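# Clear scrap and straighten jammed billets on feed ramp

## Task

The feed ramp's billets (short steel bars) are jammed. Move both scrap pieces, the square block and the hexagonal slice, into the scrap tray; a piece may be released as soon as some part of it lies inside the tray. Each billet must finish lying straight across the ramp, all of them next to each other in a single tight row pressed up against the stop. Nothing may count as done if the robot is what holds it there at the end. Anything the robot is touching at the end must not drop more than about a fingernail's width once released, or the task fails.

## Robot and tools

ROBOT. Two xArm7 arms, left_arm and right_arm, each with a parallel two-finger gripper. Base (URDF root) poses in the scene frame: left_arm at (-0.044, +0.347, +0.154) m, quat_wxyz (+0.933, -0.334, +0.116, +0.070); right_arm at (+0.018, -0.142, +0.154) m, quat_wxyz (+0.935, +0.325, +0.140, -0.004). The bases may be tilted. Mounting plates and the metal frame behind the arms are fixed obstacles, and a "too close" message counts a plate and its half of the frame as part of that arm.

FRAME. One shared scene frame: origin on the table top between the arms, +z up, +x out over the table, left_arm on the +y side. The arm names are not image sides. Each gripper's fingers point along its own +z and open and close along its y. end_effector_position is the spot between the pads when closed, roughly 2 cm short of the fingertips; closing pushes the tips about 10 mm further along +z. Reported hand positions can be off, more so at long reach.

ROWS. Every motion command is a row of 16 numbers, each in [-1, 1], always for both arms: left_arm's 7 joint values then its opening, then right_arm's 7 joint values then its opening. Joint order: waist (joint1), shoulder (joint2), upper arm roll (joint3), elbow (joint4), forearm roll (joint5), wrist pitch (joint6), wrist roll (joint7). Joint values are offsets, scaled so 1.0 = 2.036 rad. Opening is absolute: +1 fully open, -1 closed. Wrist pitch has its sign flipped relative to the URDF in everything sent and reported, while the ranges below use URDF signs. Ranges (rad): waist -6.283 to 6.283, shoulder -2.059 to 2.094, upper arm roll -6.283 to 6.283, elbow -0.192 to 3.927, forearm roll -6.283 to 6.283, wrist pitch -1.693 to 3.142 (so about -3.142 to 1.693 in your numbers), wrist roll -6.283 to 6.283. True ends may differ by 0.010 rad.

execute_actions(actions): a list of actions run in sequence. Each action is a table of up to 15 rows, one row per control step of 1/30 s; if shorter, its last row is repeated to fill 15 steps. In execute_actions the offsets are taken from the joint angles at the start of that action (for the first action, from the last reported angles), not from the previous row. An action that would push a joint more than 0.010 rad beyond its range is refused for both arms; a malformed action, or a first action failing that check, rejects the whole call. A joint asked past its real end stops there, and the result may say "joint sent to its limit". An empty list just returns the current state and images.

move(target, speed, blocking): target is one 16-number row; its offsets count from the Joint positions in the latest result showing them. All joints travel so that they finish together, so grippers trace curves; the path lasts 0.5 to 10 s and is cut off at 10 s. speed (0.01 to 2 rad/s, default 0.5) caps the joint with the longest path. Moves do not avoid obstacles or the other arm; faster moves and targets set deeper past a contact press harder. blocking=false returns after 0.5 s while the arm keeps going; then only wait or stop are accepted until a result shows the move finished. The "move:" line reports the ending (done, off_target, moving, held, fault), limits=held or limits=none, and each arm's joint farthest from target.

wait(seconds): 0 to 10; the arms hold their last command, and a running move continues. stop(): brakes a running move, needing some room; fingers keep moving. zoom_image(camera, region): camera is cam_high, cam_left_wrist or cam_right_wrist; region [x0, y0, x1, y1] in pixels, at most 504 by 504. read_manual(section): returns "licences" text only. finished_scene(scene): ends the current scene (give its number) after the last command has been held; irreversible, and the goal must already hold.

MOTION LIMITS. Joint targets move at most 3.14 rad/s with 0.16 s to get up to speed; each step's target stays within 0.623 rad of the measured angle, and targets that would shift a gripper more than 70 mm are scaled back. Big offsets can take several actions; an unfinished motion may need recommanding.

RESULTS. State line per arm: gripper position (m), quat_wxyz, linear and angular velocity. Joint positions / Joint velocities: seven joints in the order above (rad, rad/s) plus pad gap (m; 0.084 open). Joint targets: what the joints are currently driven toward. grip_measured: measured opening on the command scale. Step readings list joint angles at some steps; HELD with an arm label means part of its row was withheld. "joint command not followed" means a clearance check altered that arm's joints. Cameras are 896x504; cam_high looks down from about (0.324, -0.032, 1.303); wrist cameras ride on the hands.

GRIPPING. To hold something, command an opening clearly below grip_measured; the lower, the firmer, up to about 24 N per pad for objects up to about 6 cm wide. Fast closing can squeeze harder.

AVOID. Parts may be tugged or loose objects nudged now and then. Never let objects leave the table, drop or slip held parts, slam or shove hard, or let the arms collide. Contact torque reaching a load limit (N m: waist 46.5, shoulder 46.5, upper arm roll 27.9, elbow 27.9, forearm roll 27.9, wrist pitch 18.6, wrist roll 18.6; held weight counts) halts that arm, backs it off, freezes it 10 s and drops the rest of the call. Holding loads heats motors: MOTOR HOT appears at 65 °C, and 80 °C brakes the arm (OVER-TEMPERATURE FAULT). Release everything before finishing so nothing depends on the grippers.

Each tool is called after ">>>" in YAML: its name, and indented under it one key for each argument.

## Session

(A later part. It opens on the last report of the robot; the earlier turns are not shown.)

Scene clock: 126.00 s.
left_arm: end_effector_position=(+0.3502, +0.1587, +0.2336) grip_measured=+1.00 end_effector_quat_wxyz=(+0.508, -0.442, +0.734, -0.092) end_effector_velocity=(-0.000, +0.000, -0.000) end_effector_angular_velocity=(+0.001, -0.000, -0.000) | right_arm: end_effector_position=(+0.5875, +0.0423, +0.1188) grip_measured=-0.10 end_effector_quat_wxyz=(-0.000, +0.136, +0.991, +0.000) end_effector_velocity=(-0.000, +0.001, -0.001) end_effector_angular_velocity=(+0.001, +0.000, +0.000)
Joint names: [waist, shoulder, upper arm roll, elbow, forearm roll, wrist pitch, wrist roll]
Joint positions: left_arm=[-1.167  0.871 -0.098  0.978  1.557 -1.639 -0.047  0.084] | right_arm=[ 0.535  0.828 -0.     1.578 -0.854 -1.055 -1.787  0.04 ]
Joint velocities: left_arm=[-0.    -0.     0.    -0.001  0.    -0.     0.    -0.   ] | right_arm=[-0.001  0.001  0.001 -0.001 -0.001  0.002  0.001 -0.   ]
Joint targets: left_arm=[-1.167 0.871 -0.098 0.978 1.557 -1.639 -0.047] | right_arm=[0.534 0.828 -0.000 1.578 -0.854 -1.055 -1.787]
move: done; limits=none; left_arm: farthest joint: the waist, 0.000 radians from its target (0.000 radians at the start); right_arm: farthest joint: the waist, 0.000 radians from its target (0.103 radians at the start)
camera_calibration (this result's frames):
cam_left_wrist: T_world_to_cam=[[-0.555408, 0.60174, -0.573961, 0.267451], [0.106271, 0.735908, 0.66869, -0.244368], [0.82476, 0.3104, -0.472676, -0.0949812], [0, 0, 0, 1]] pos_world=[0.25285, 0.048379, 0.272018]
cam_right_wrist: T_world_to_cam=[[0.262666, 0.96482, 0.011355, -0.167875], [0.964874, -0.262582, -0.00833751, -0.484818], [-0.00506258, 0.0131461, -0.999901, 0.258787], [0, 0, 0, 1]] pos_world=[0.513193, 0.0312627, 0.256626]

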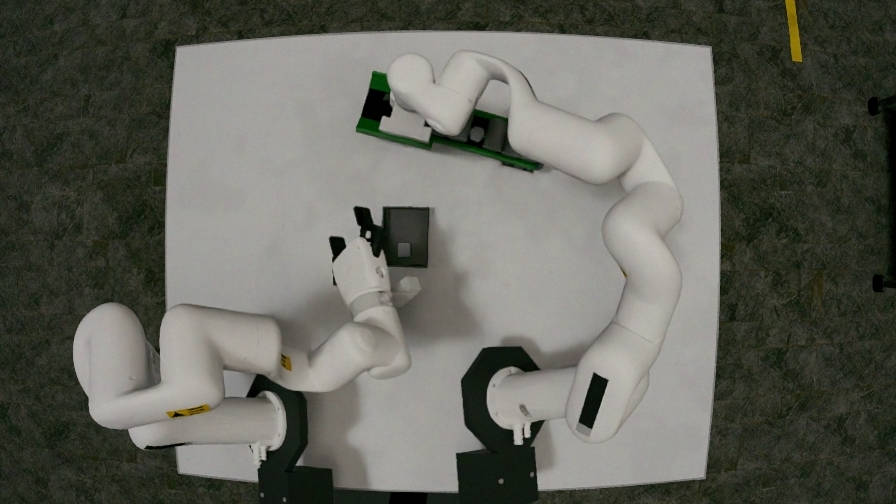

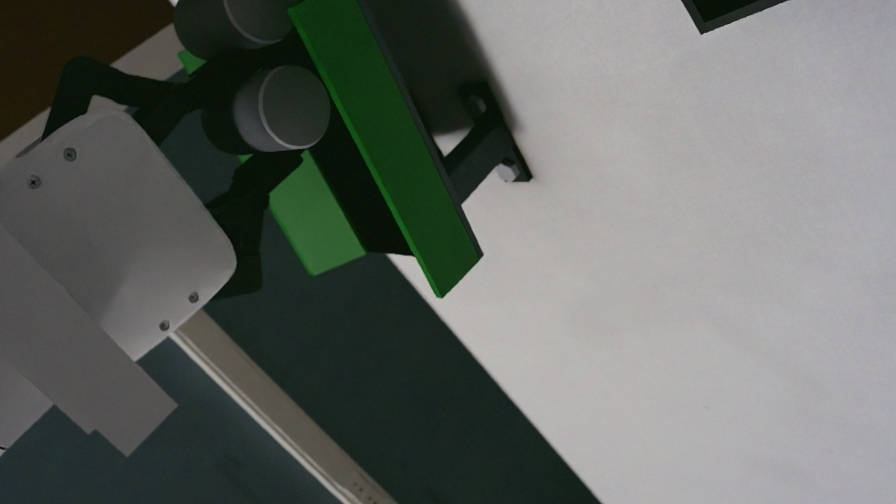

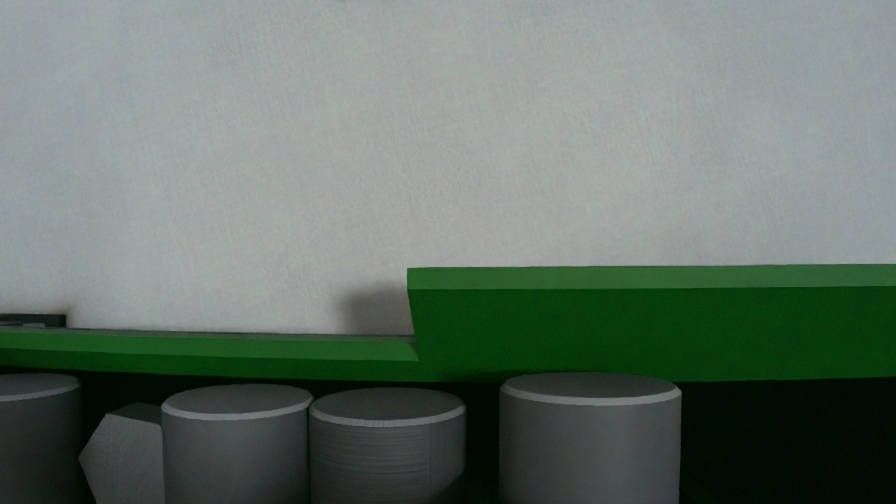

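>>> move:
  target: [0,0,0,0,0,0,0,1, -0.011,0.019,0,0.019,-0.0066,0.001,0.004,-1]
  speed: 0.05

>>> move:
  target: [0,0,0,0,0,0,0,1, 0,0,0,0,0,0,0,0.4]

>>> move:
  target: [0,0,0,0,0,0,0,1, 0.0506,-0.0442,0,0.0182,0.0442,-0.0702,-0.026,0.4]
  speed: 0.25

Scene clock: 135.70 s.
left_arm: end_effector_position=(+0.3502, +0.1587, +0.2336) grip_measured=+1.00 end_effector_quat_wxyz=(+0.508, -0.442, +0.734, -0.092) end_effector_velocity=(+0.000, -0.000, -0.000) end_effector_angular_velocity=(-0.001, +0.000, -0.000) | right_arm: end_effector_position=(+0.5953, +0.0378, +0.1013) grip_measured=-0.10 end_effector_quat_wxyz=(-0.001, +0.146, +0.989, -0.007) end_effector_velocity=(-0.000, +0.003, +0.002) end_effector_angular_velocity=(+0.003, -0.002, +0.003)
Joint names: [waist, shoulder, upper arm roll, elbow, forearm roll, wrist pitch, wrist roll]
Joint positions: left_arm=[-1.167  0.871 -0.098  0.978  1.557 -1.639 -0.047  0.084] | right_arm=[ 0.511  0.866 -0.003  1.616 -0.868 -1.055 -1.779  0.04 ]
Joint velocities: left_arm=[ 0.    -0.     0.     0.    -0.     0.001 -0.     0.   ] | right_arm=[ 0.001  0.001  0.004  0.002 -0.001 -0.001  0.     0.   ]
Joint targets: left_arm=[-1.167 0.871 -0.098 0.978 1.557 -1.639 -0.047] | right_arm=[0.513 0.867 -0.000 1.617 -0.867 -1.053 -1.779]
move: done; limits=none; left_arm: farthest joint: the waist, 0.000 radians from its target (0.000 radians at the start); right_arm: farthest joint: the upper arm roll, 0.003 radians from its target (0.000 radians at the start)
camera_calibration (this result's frames):
cam_left_wrist: T_world_to_cam=[[-0.555407, 0.60174, -0.573961, 0.267451], [0.106271, 0.735908, 0.66869, -0.244368], [0.82476, 0.3104, -0.472676, -0.0949812], [0, 0, 0, 1]] pos_world=[0.25285, 0.048379, 0.272018]
cam_right_wrist: T_world_to_cam=[[0.282203, 0.959347, -0.00391451, -0.175294], [0.959308, -0.282227, -0.00871622, -0.489576], [-0.00946666, -0.00129547, -0.999954, 0.244594], [0, 0, 0, 1]] pos_world=[0.521439, 0.0303131, 0.23963]

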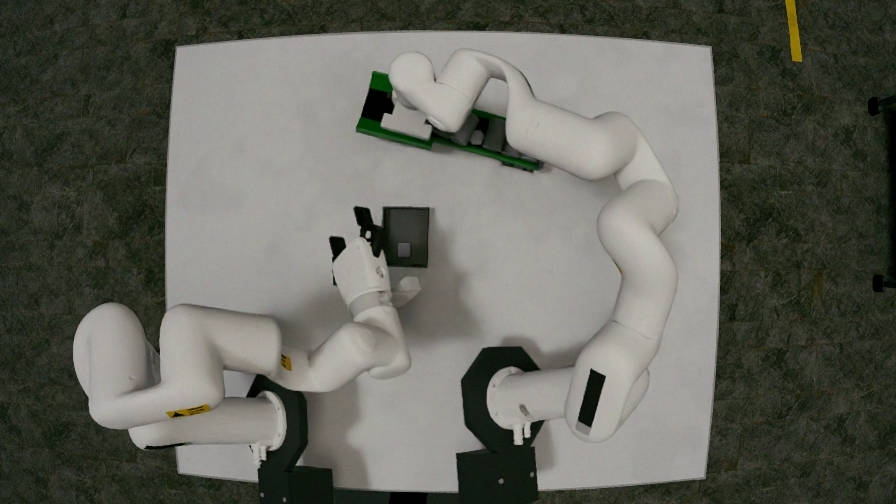

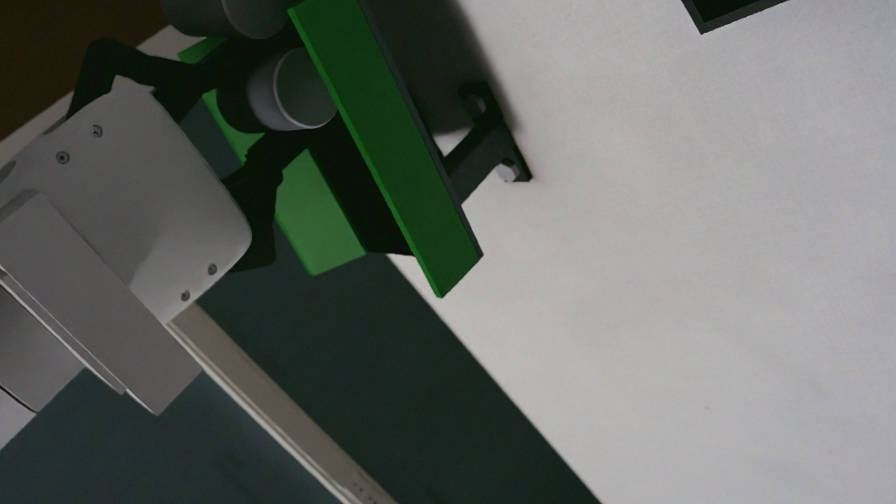

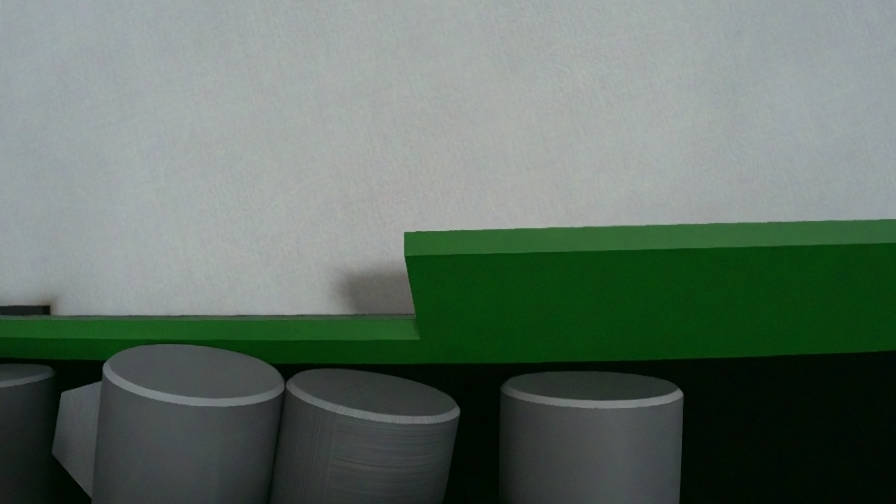

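Scene clock: 136.50 s.
left_arm: end_effector_position=(+0.3502, +0.1587, +0.2336) grip_measured=+1.00 end_effector_quat_wxyz=(+0.508, -0.442, +0.734, -0.092) end_effector_velocity=(-0.000, +0.000, -0.000) end_effector_angular_velocity=(+0.001, -0.000, -0.000) | right_arm: end_effector_position=(+0.5953, +0.0373, +0.1011) grip_measured=+0.39 end_effector_quat_wxyz=(-0.001, +0.146, +0.989, -0.008) end_effector_velocity=(-0.001, -0.001, -0.002) end_effector_angular_velocity=(-0.002, +0.003, +0.000)
Joint names: [waist, shoulder, upper arm roll, elbow, forearm roll, wrist pitch, wrist roll]
Joint positions: left_arm=[-1.167  0.871 -0.098  0.978  1.557 -1.639 -0.047  0.084] | right_arm=[ 0.511  0.866 -0.003  1.616 -0.868 -1.056 -1.779  0.061]
Joint velocities: left_arm=[-0.     0.    -0.    -0.    -0.    -0.001  0.     0.   ] | right_arm=[-0.001  0.002 -0.001 -0.001  0.     0.001 -0.     0.   ]
Joint targets: left_arm=[-1.167 0.871 -0.098 0.978 1.557 -1.639 -0.047] | right_arm=[0.511 0.866 -0.003 1.616 -0.868 -1.055 -1.779]
move: done; limits=none; left_arm: farthest joint: the waist, 0.000 radians from its target (0.000 radians at the start); right_arm: farthest joint: the wrist pitch, 0.001 radians from its target (0.000 radians at the start)
camera_calibration (this result's frames):
cam_left_wrist: T_world_to_cam=[[-0.555407, 0.60174, -0.573961, 0.267451], [0.106271, 0.735908, 0.66869, -0.244368], [0.82476, 0.3104, -0.472676, -0.0949811], [0, 0, 0, 1]] pos_world=[0.25285, 0.048379, 0.272018]
cam_right_wrist: T_world_to_cam=[[0.282639, 0.959214, -0.00490836, -0.174977], [0.959176, -0.282673, -0.00883098, -0.489665], [-0.00985826, -0.00221201, -0.999949, 0.244636], [0, 0, 0, 1]] pos_world=[0.521542, 0.0299662, 0.23944]

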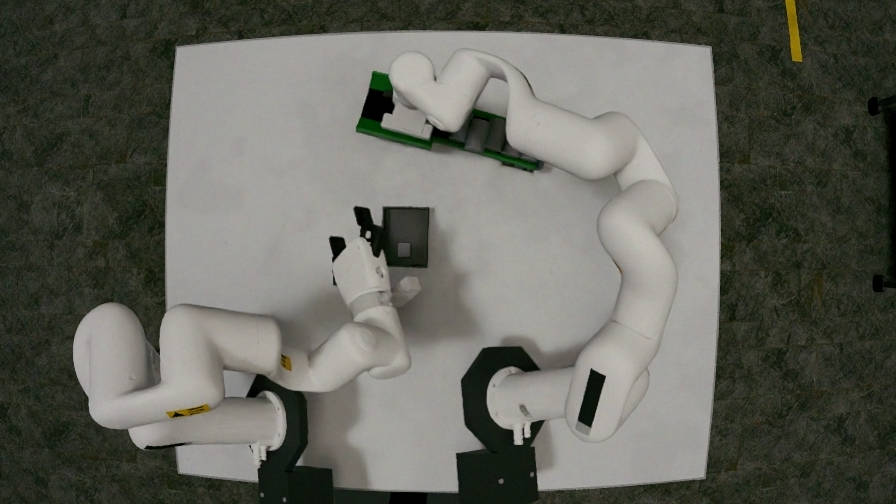

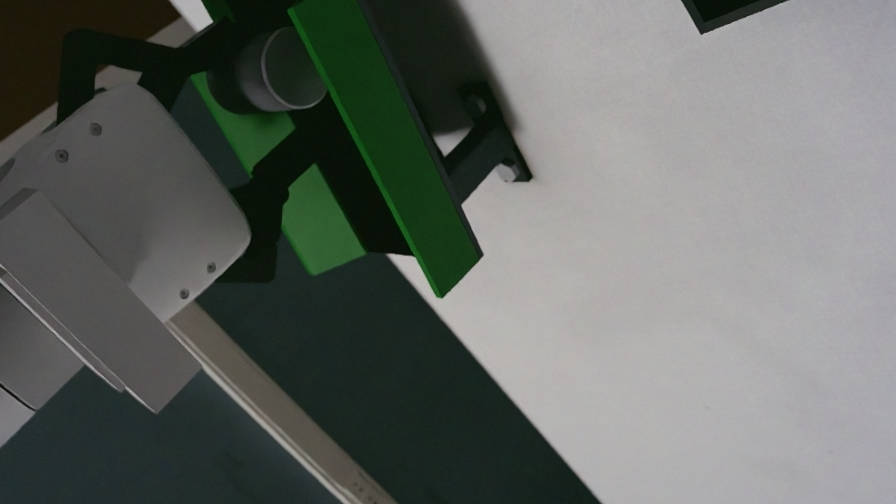

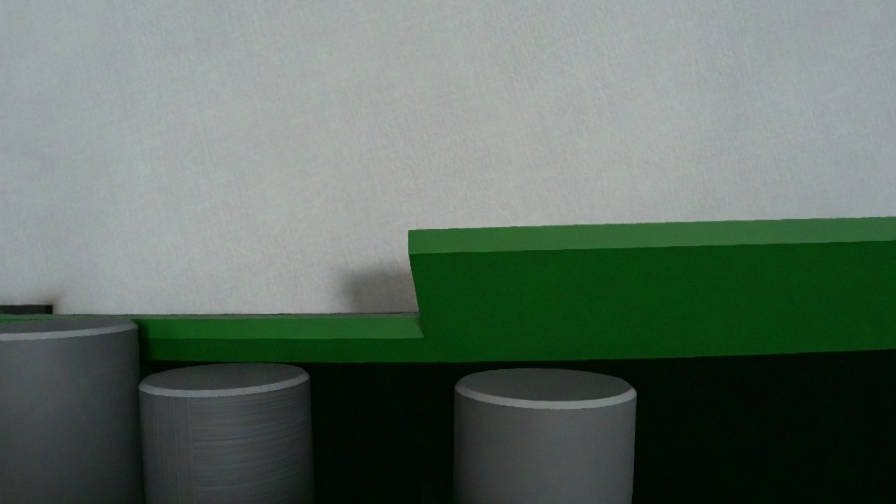

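Scene clock: 137.67 s.
left_arm: end_effector_position=(+0.3502, +0.1587, +0.2336) grip_measured=+1.00 end_effector_quat_wxyz=(+0.508, -0.442, +0.734, -0.092) end_effector_velocity=(-0.000, -0.000, +0.000) end_effector_angular_velocity=(-0.001, -0.000, -0.000) | right_arm: end_effector_position=(+0.5969, +0.0375, +0.1842) grip_measured=+0.39 end_effector_quat_wxyz=(-0.002, +0.143, +0.990, -0.009) end_effector_velocity=(+0.000, +0.001, +0.003) end_effector_angular_velocity=(+0.004, -0.002, +0.000)
Joint names: [waist, shoulder, upper arm roll, elbow, forearm roll, wrist pitch, wrist roll]
Joint positions: left_arm=[-1.167  0.871 -0.098  0.978  1.557 -1.639 -0.047  0.084] | right_arm=[ 0.613  0.777 -0.004  1.653 -0.778 -1.199 -1.832  0.061]
Joint velocities: left_arm=[-0. -0. -0.  0. -0.  0.  0. -0.] | right_arm=[ 0.003 -0.003  0.002  0.002  0.002 -0.001 -0.001 -0.   ]
Joint targets: left_arm=[-1.167 0.871 -0.098 0.978 1.557 -1.639 -0.047] | right_arm=[0.614 0.776 -0.003 1.653 -0.778 -1.199 -1.832]
move: done; limits=none; left_arm: farthest joint: the waist, 0.000 radians from its target (0.000 radians at the start); right_arm: farthest joint: the waist, 0.001 radians from its target (0.103 radians at the start)
camera_calibration (this result's frames):
cam_left_wrist: T_world_to_cam=[[-0.555407, 0.60174, -0.573961, 0.267451], [0.106271, 0.735908, 0.66869, -0.244368], [0.82476, 0.3104, -0.472676, -0.0949812], [0, 0, 0, 1]] pos_world=[0.25285, 0.0483789, 0.272018]
cam_right_wrist: T_world_to_cam=[[0.276377, 0.961024, -0.00702976, -0.171114], [0.960993, -0.276433, -0.00884417, -0.491659], [-0.0104427, -0.00431122, -0.999936, 0.328174], [0, 0, 0, 1]] pos_world=[0.5232, 0.0299487, 0.322601]

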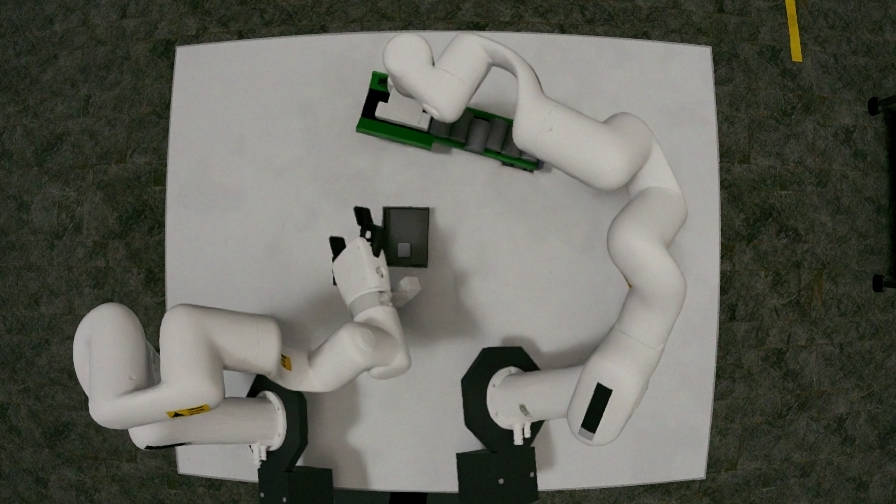

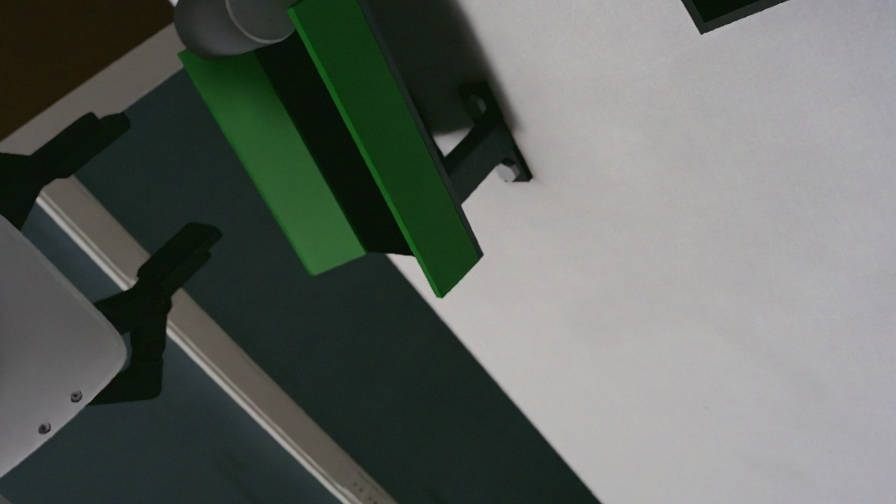

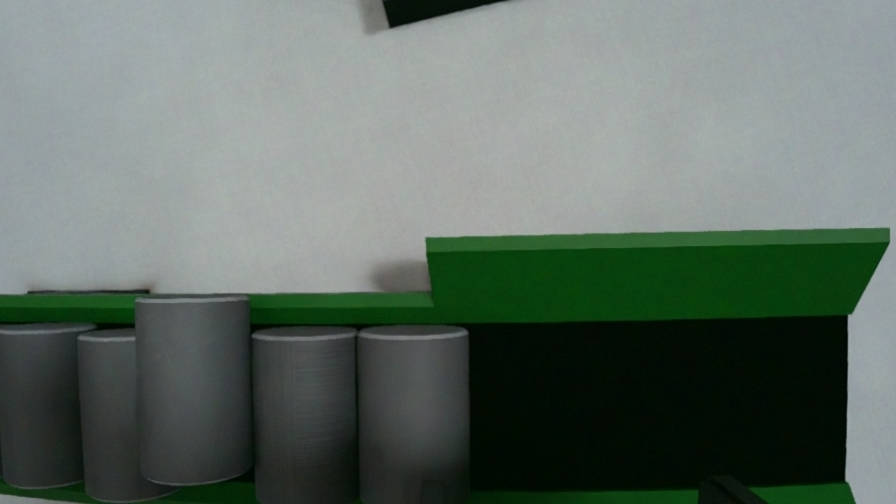

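>>> move:
  target: [0,0,0,0,0,0,0,1, -0.0516,-0.182,0,-0.171,-0.014,0.03,-0.051,0.5]
  speed: 0.4

>>> move:
  target: [0,0,0,0,0,0,0,1, -0.0506,0.0275,0,-0.084,-0.0747,0.0968,0.081,0.5]
  speed: 0.12

Scene clock: 157.17 s.
left_arm: end_effector_position=(+0.3502, +0.1587, +0.2336) grip_measured=+1.00 end_effector_quat_wxyz=(+0.508, -0.442, +0.734, -0.092) end_effector_velocity=(+0.000, -0.000, +0.000) end_effector_angular_velocity=(+0.000, -0.000, +0.001) | right_arm: end_effector_position=(+0.5827, -0.0824, +0.2050) grip_measured=+0.49 end_effector_quat_wxyz=(-0.001, +0.132, +0.991, +0.001) end_effector_velocity=(+0.000, -0.001, +0.001) end_effector_angular_velocity=(-0.000, -0.001, -0.001)
Joint names: [waist, shoulder, upper arm roll, elbow, forearm roll, wrist pitch, wrist roll]
Joint positions: left_arm=[-1.167  0.871 -0.098  0.978  1.557 -1.639 -0.047  0.084] | right_arm=[ 0.508  0.407 -0.003  1.305 -0.806 -1.138 -1.936  0.065]
Joint velocities: left_arm=[-0.     0.     0.     0.001  0.    -0.    -0.     0.   ] | right_arm=[-0.001 -0.004  0.    -0.002 -0.    -0.    -0.001 -0.   ]
Joint targets: left_arm=[-1.167 0.871 -0.098 0.978 1.557 -1.639 -0.047] | right_arm=[0.508 0.406 -0.004 1.305 -0.806 -1.138 -1.936]
move: done; limits=none; left_arm: farthest joint: the waist, 0.000 radians from its target (0.000 radians at the start); right_arm: farthest joint: the upper arm roll, 0.001 radians from its target (0.001 radians at the start)
camera_calibration (this result's frames):
cam_left_wrist: T_world_to_cam=[[-0.555407, 0.60174, -0.573961, 0.267451], [0.106271, 0.735908, 0.66869, -0.244368], [0.82476, 0.3104, -0.472676, -0.0949811], [0, 0, 0, 1]] pos_world=[0.25285, 0.0483789, 0.272018]
cam_right_wrist: T_world_to_cam=[[0.255463, 0.96673, 0.0130815, -0.0433102], [0.966796, -0.255341, -0.010269, -0.512313], [-0.00658712, 0.0152705, -0.999862, 0.347608], [0, 0, 0, 1]] pos_world=[0.508656, -0.0942535, 0.342866]

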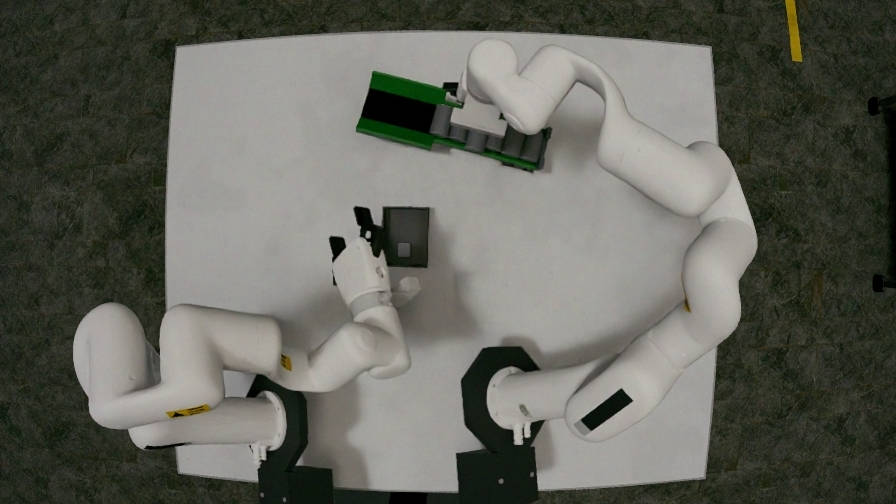

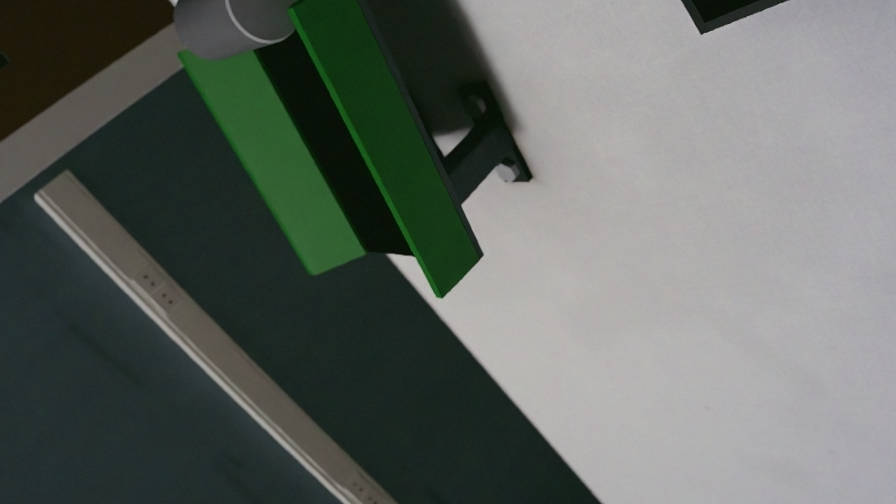

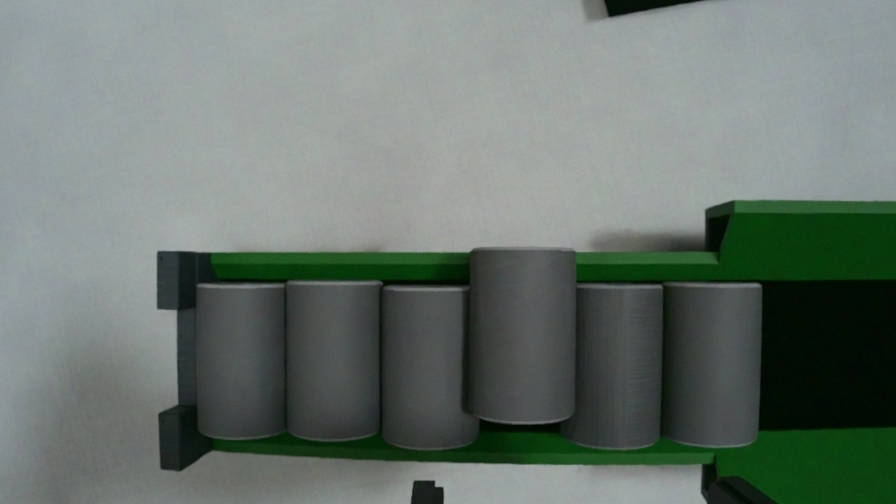

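Scene clock: 159.30 s.
left_arm: end_effector_position=(+0.3502, +0.1587, +0.2336) grip_measured=+1.00 end_effector_quat_wxyz=(+0.508, -0.442, +0.734, -0.092) end_effector_velocity=(+0.000, +0.000, +0.000) end_effector_angular_velocity=(-0.001, +0.000, +0.000) | right_arm: end_effector_position=(+0.5471, -0.0725, +0.1203) grip_measured=+0.50 end_effector_quat_wxyz=(+0.005, +0.140, +0.990, +0.004) end_effector_velocity=(-0.002, -0.002, -0.004) end_effector_angular_velocity=(-0.005, +0.006, -0.001)
Joint names: [waist, shoulder, upper arm roll, elbow, forearm roll, wrist pitch, wrist roll]
Joint positions: left_arm=[-1.167  0.871 -0.098  0.978  1.557 -1.639 -0.047  0.084] | right_arm=[ 0.409  0.458  0.001  1.139 -0.958 -0.938 -1.771  0.065]
Joint velocities: left_arm=[ 0.    -0.001  0.    -0.    -0.     0.    -0.     0.   ] | right_arm=[-0.003  0.003 -0.003 -0.003 -0.002 -0.     0.002  0.001]
Joint targets: left_arm=[-1.167 0.871 -0.098 0.978 1.557 -1.639 -0.047] | right_arm=[0.405 0.463 -0.003 1.134 -0.958 -0.941 -1.771]
move: done; limits=none; left_arm: farthest joint: the waist, 0.000 radians from its target (0.000 radians at the start); right_arm: farthest joint: the shoulder, 0.005 radians from its target (0.056 radians at the start)
camera_calibration (this result's frames):
cam_left_wrist: T_world_to_cam=[[-0.555407, 0.60174, -0.573961, 0.267451], [0.106271, 0.735908, 0.66869, -0.244368], [0.82476, 0.3104, -0.472676, -0.094981], [0, 0, 0, 1]] pos_world=[0.25285, 0.0483789, 0.272018]
cam_right_wrist: T_world_to_cam=[[0.270293, 0.962559, 0.0205227, -0.0519542], [0.962763, -0.270347, -0.000169754, -0.476357], [0.00538485, 0.0198044, -0.999789, 0.256354], [0, 0, 0, 1]] pos_world=[0.471281, -0.0838494, 0.257286]

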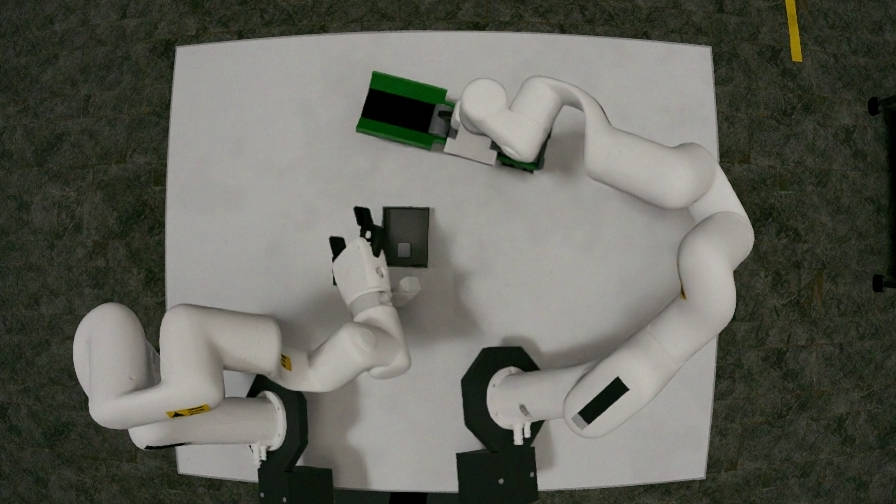

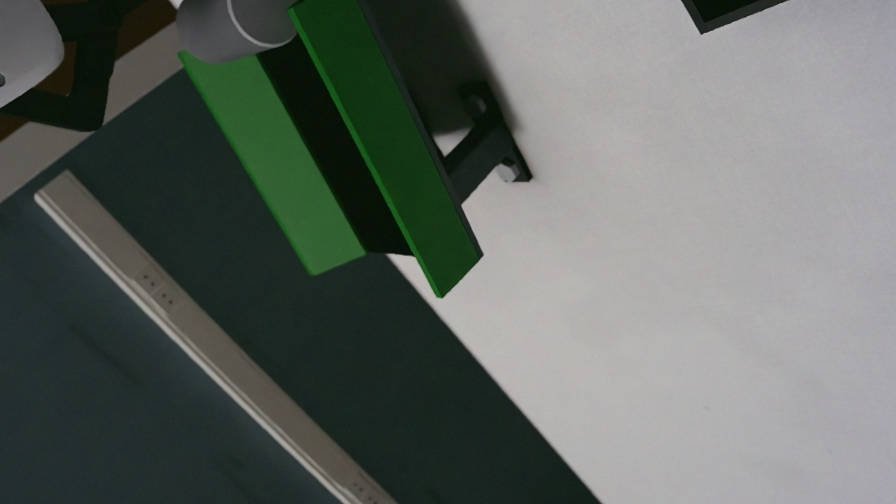

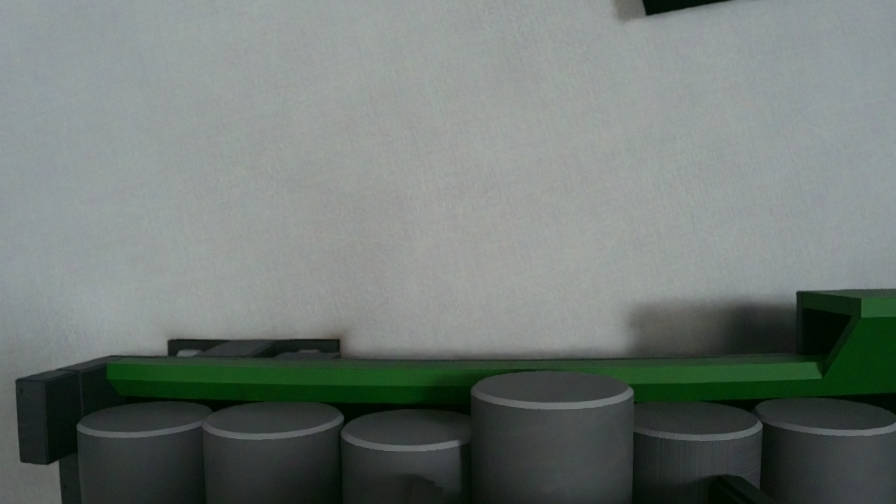

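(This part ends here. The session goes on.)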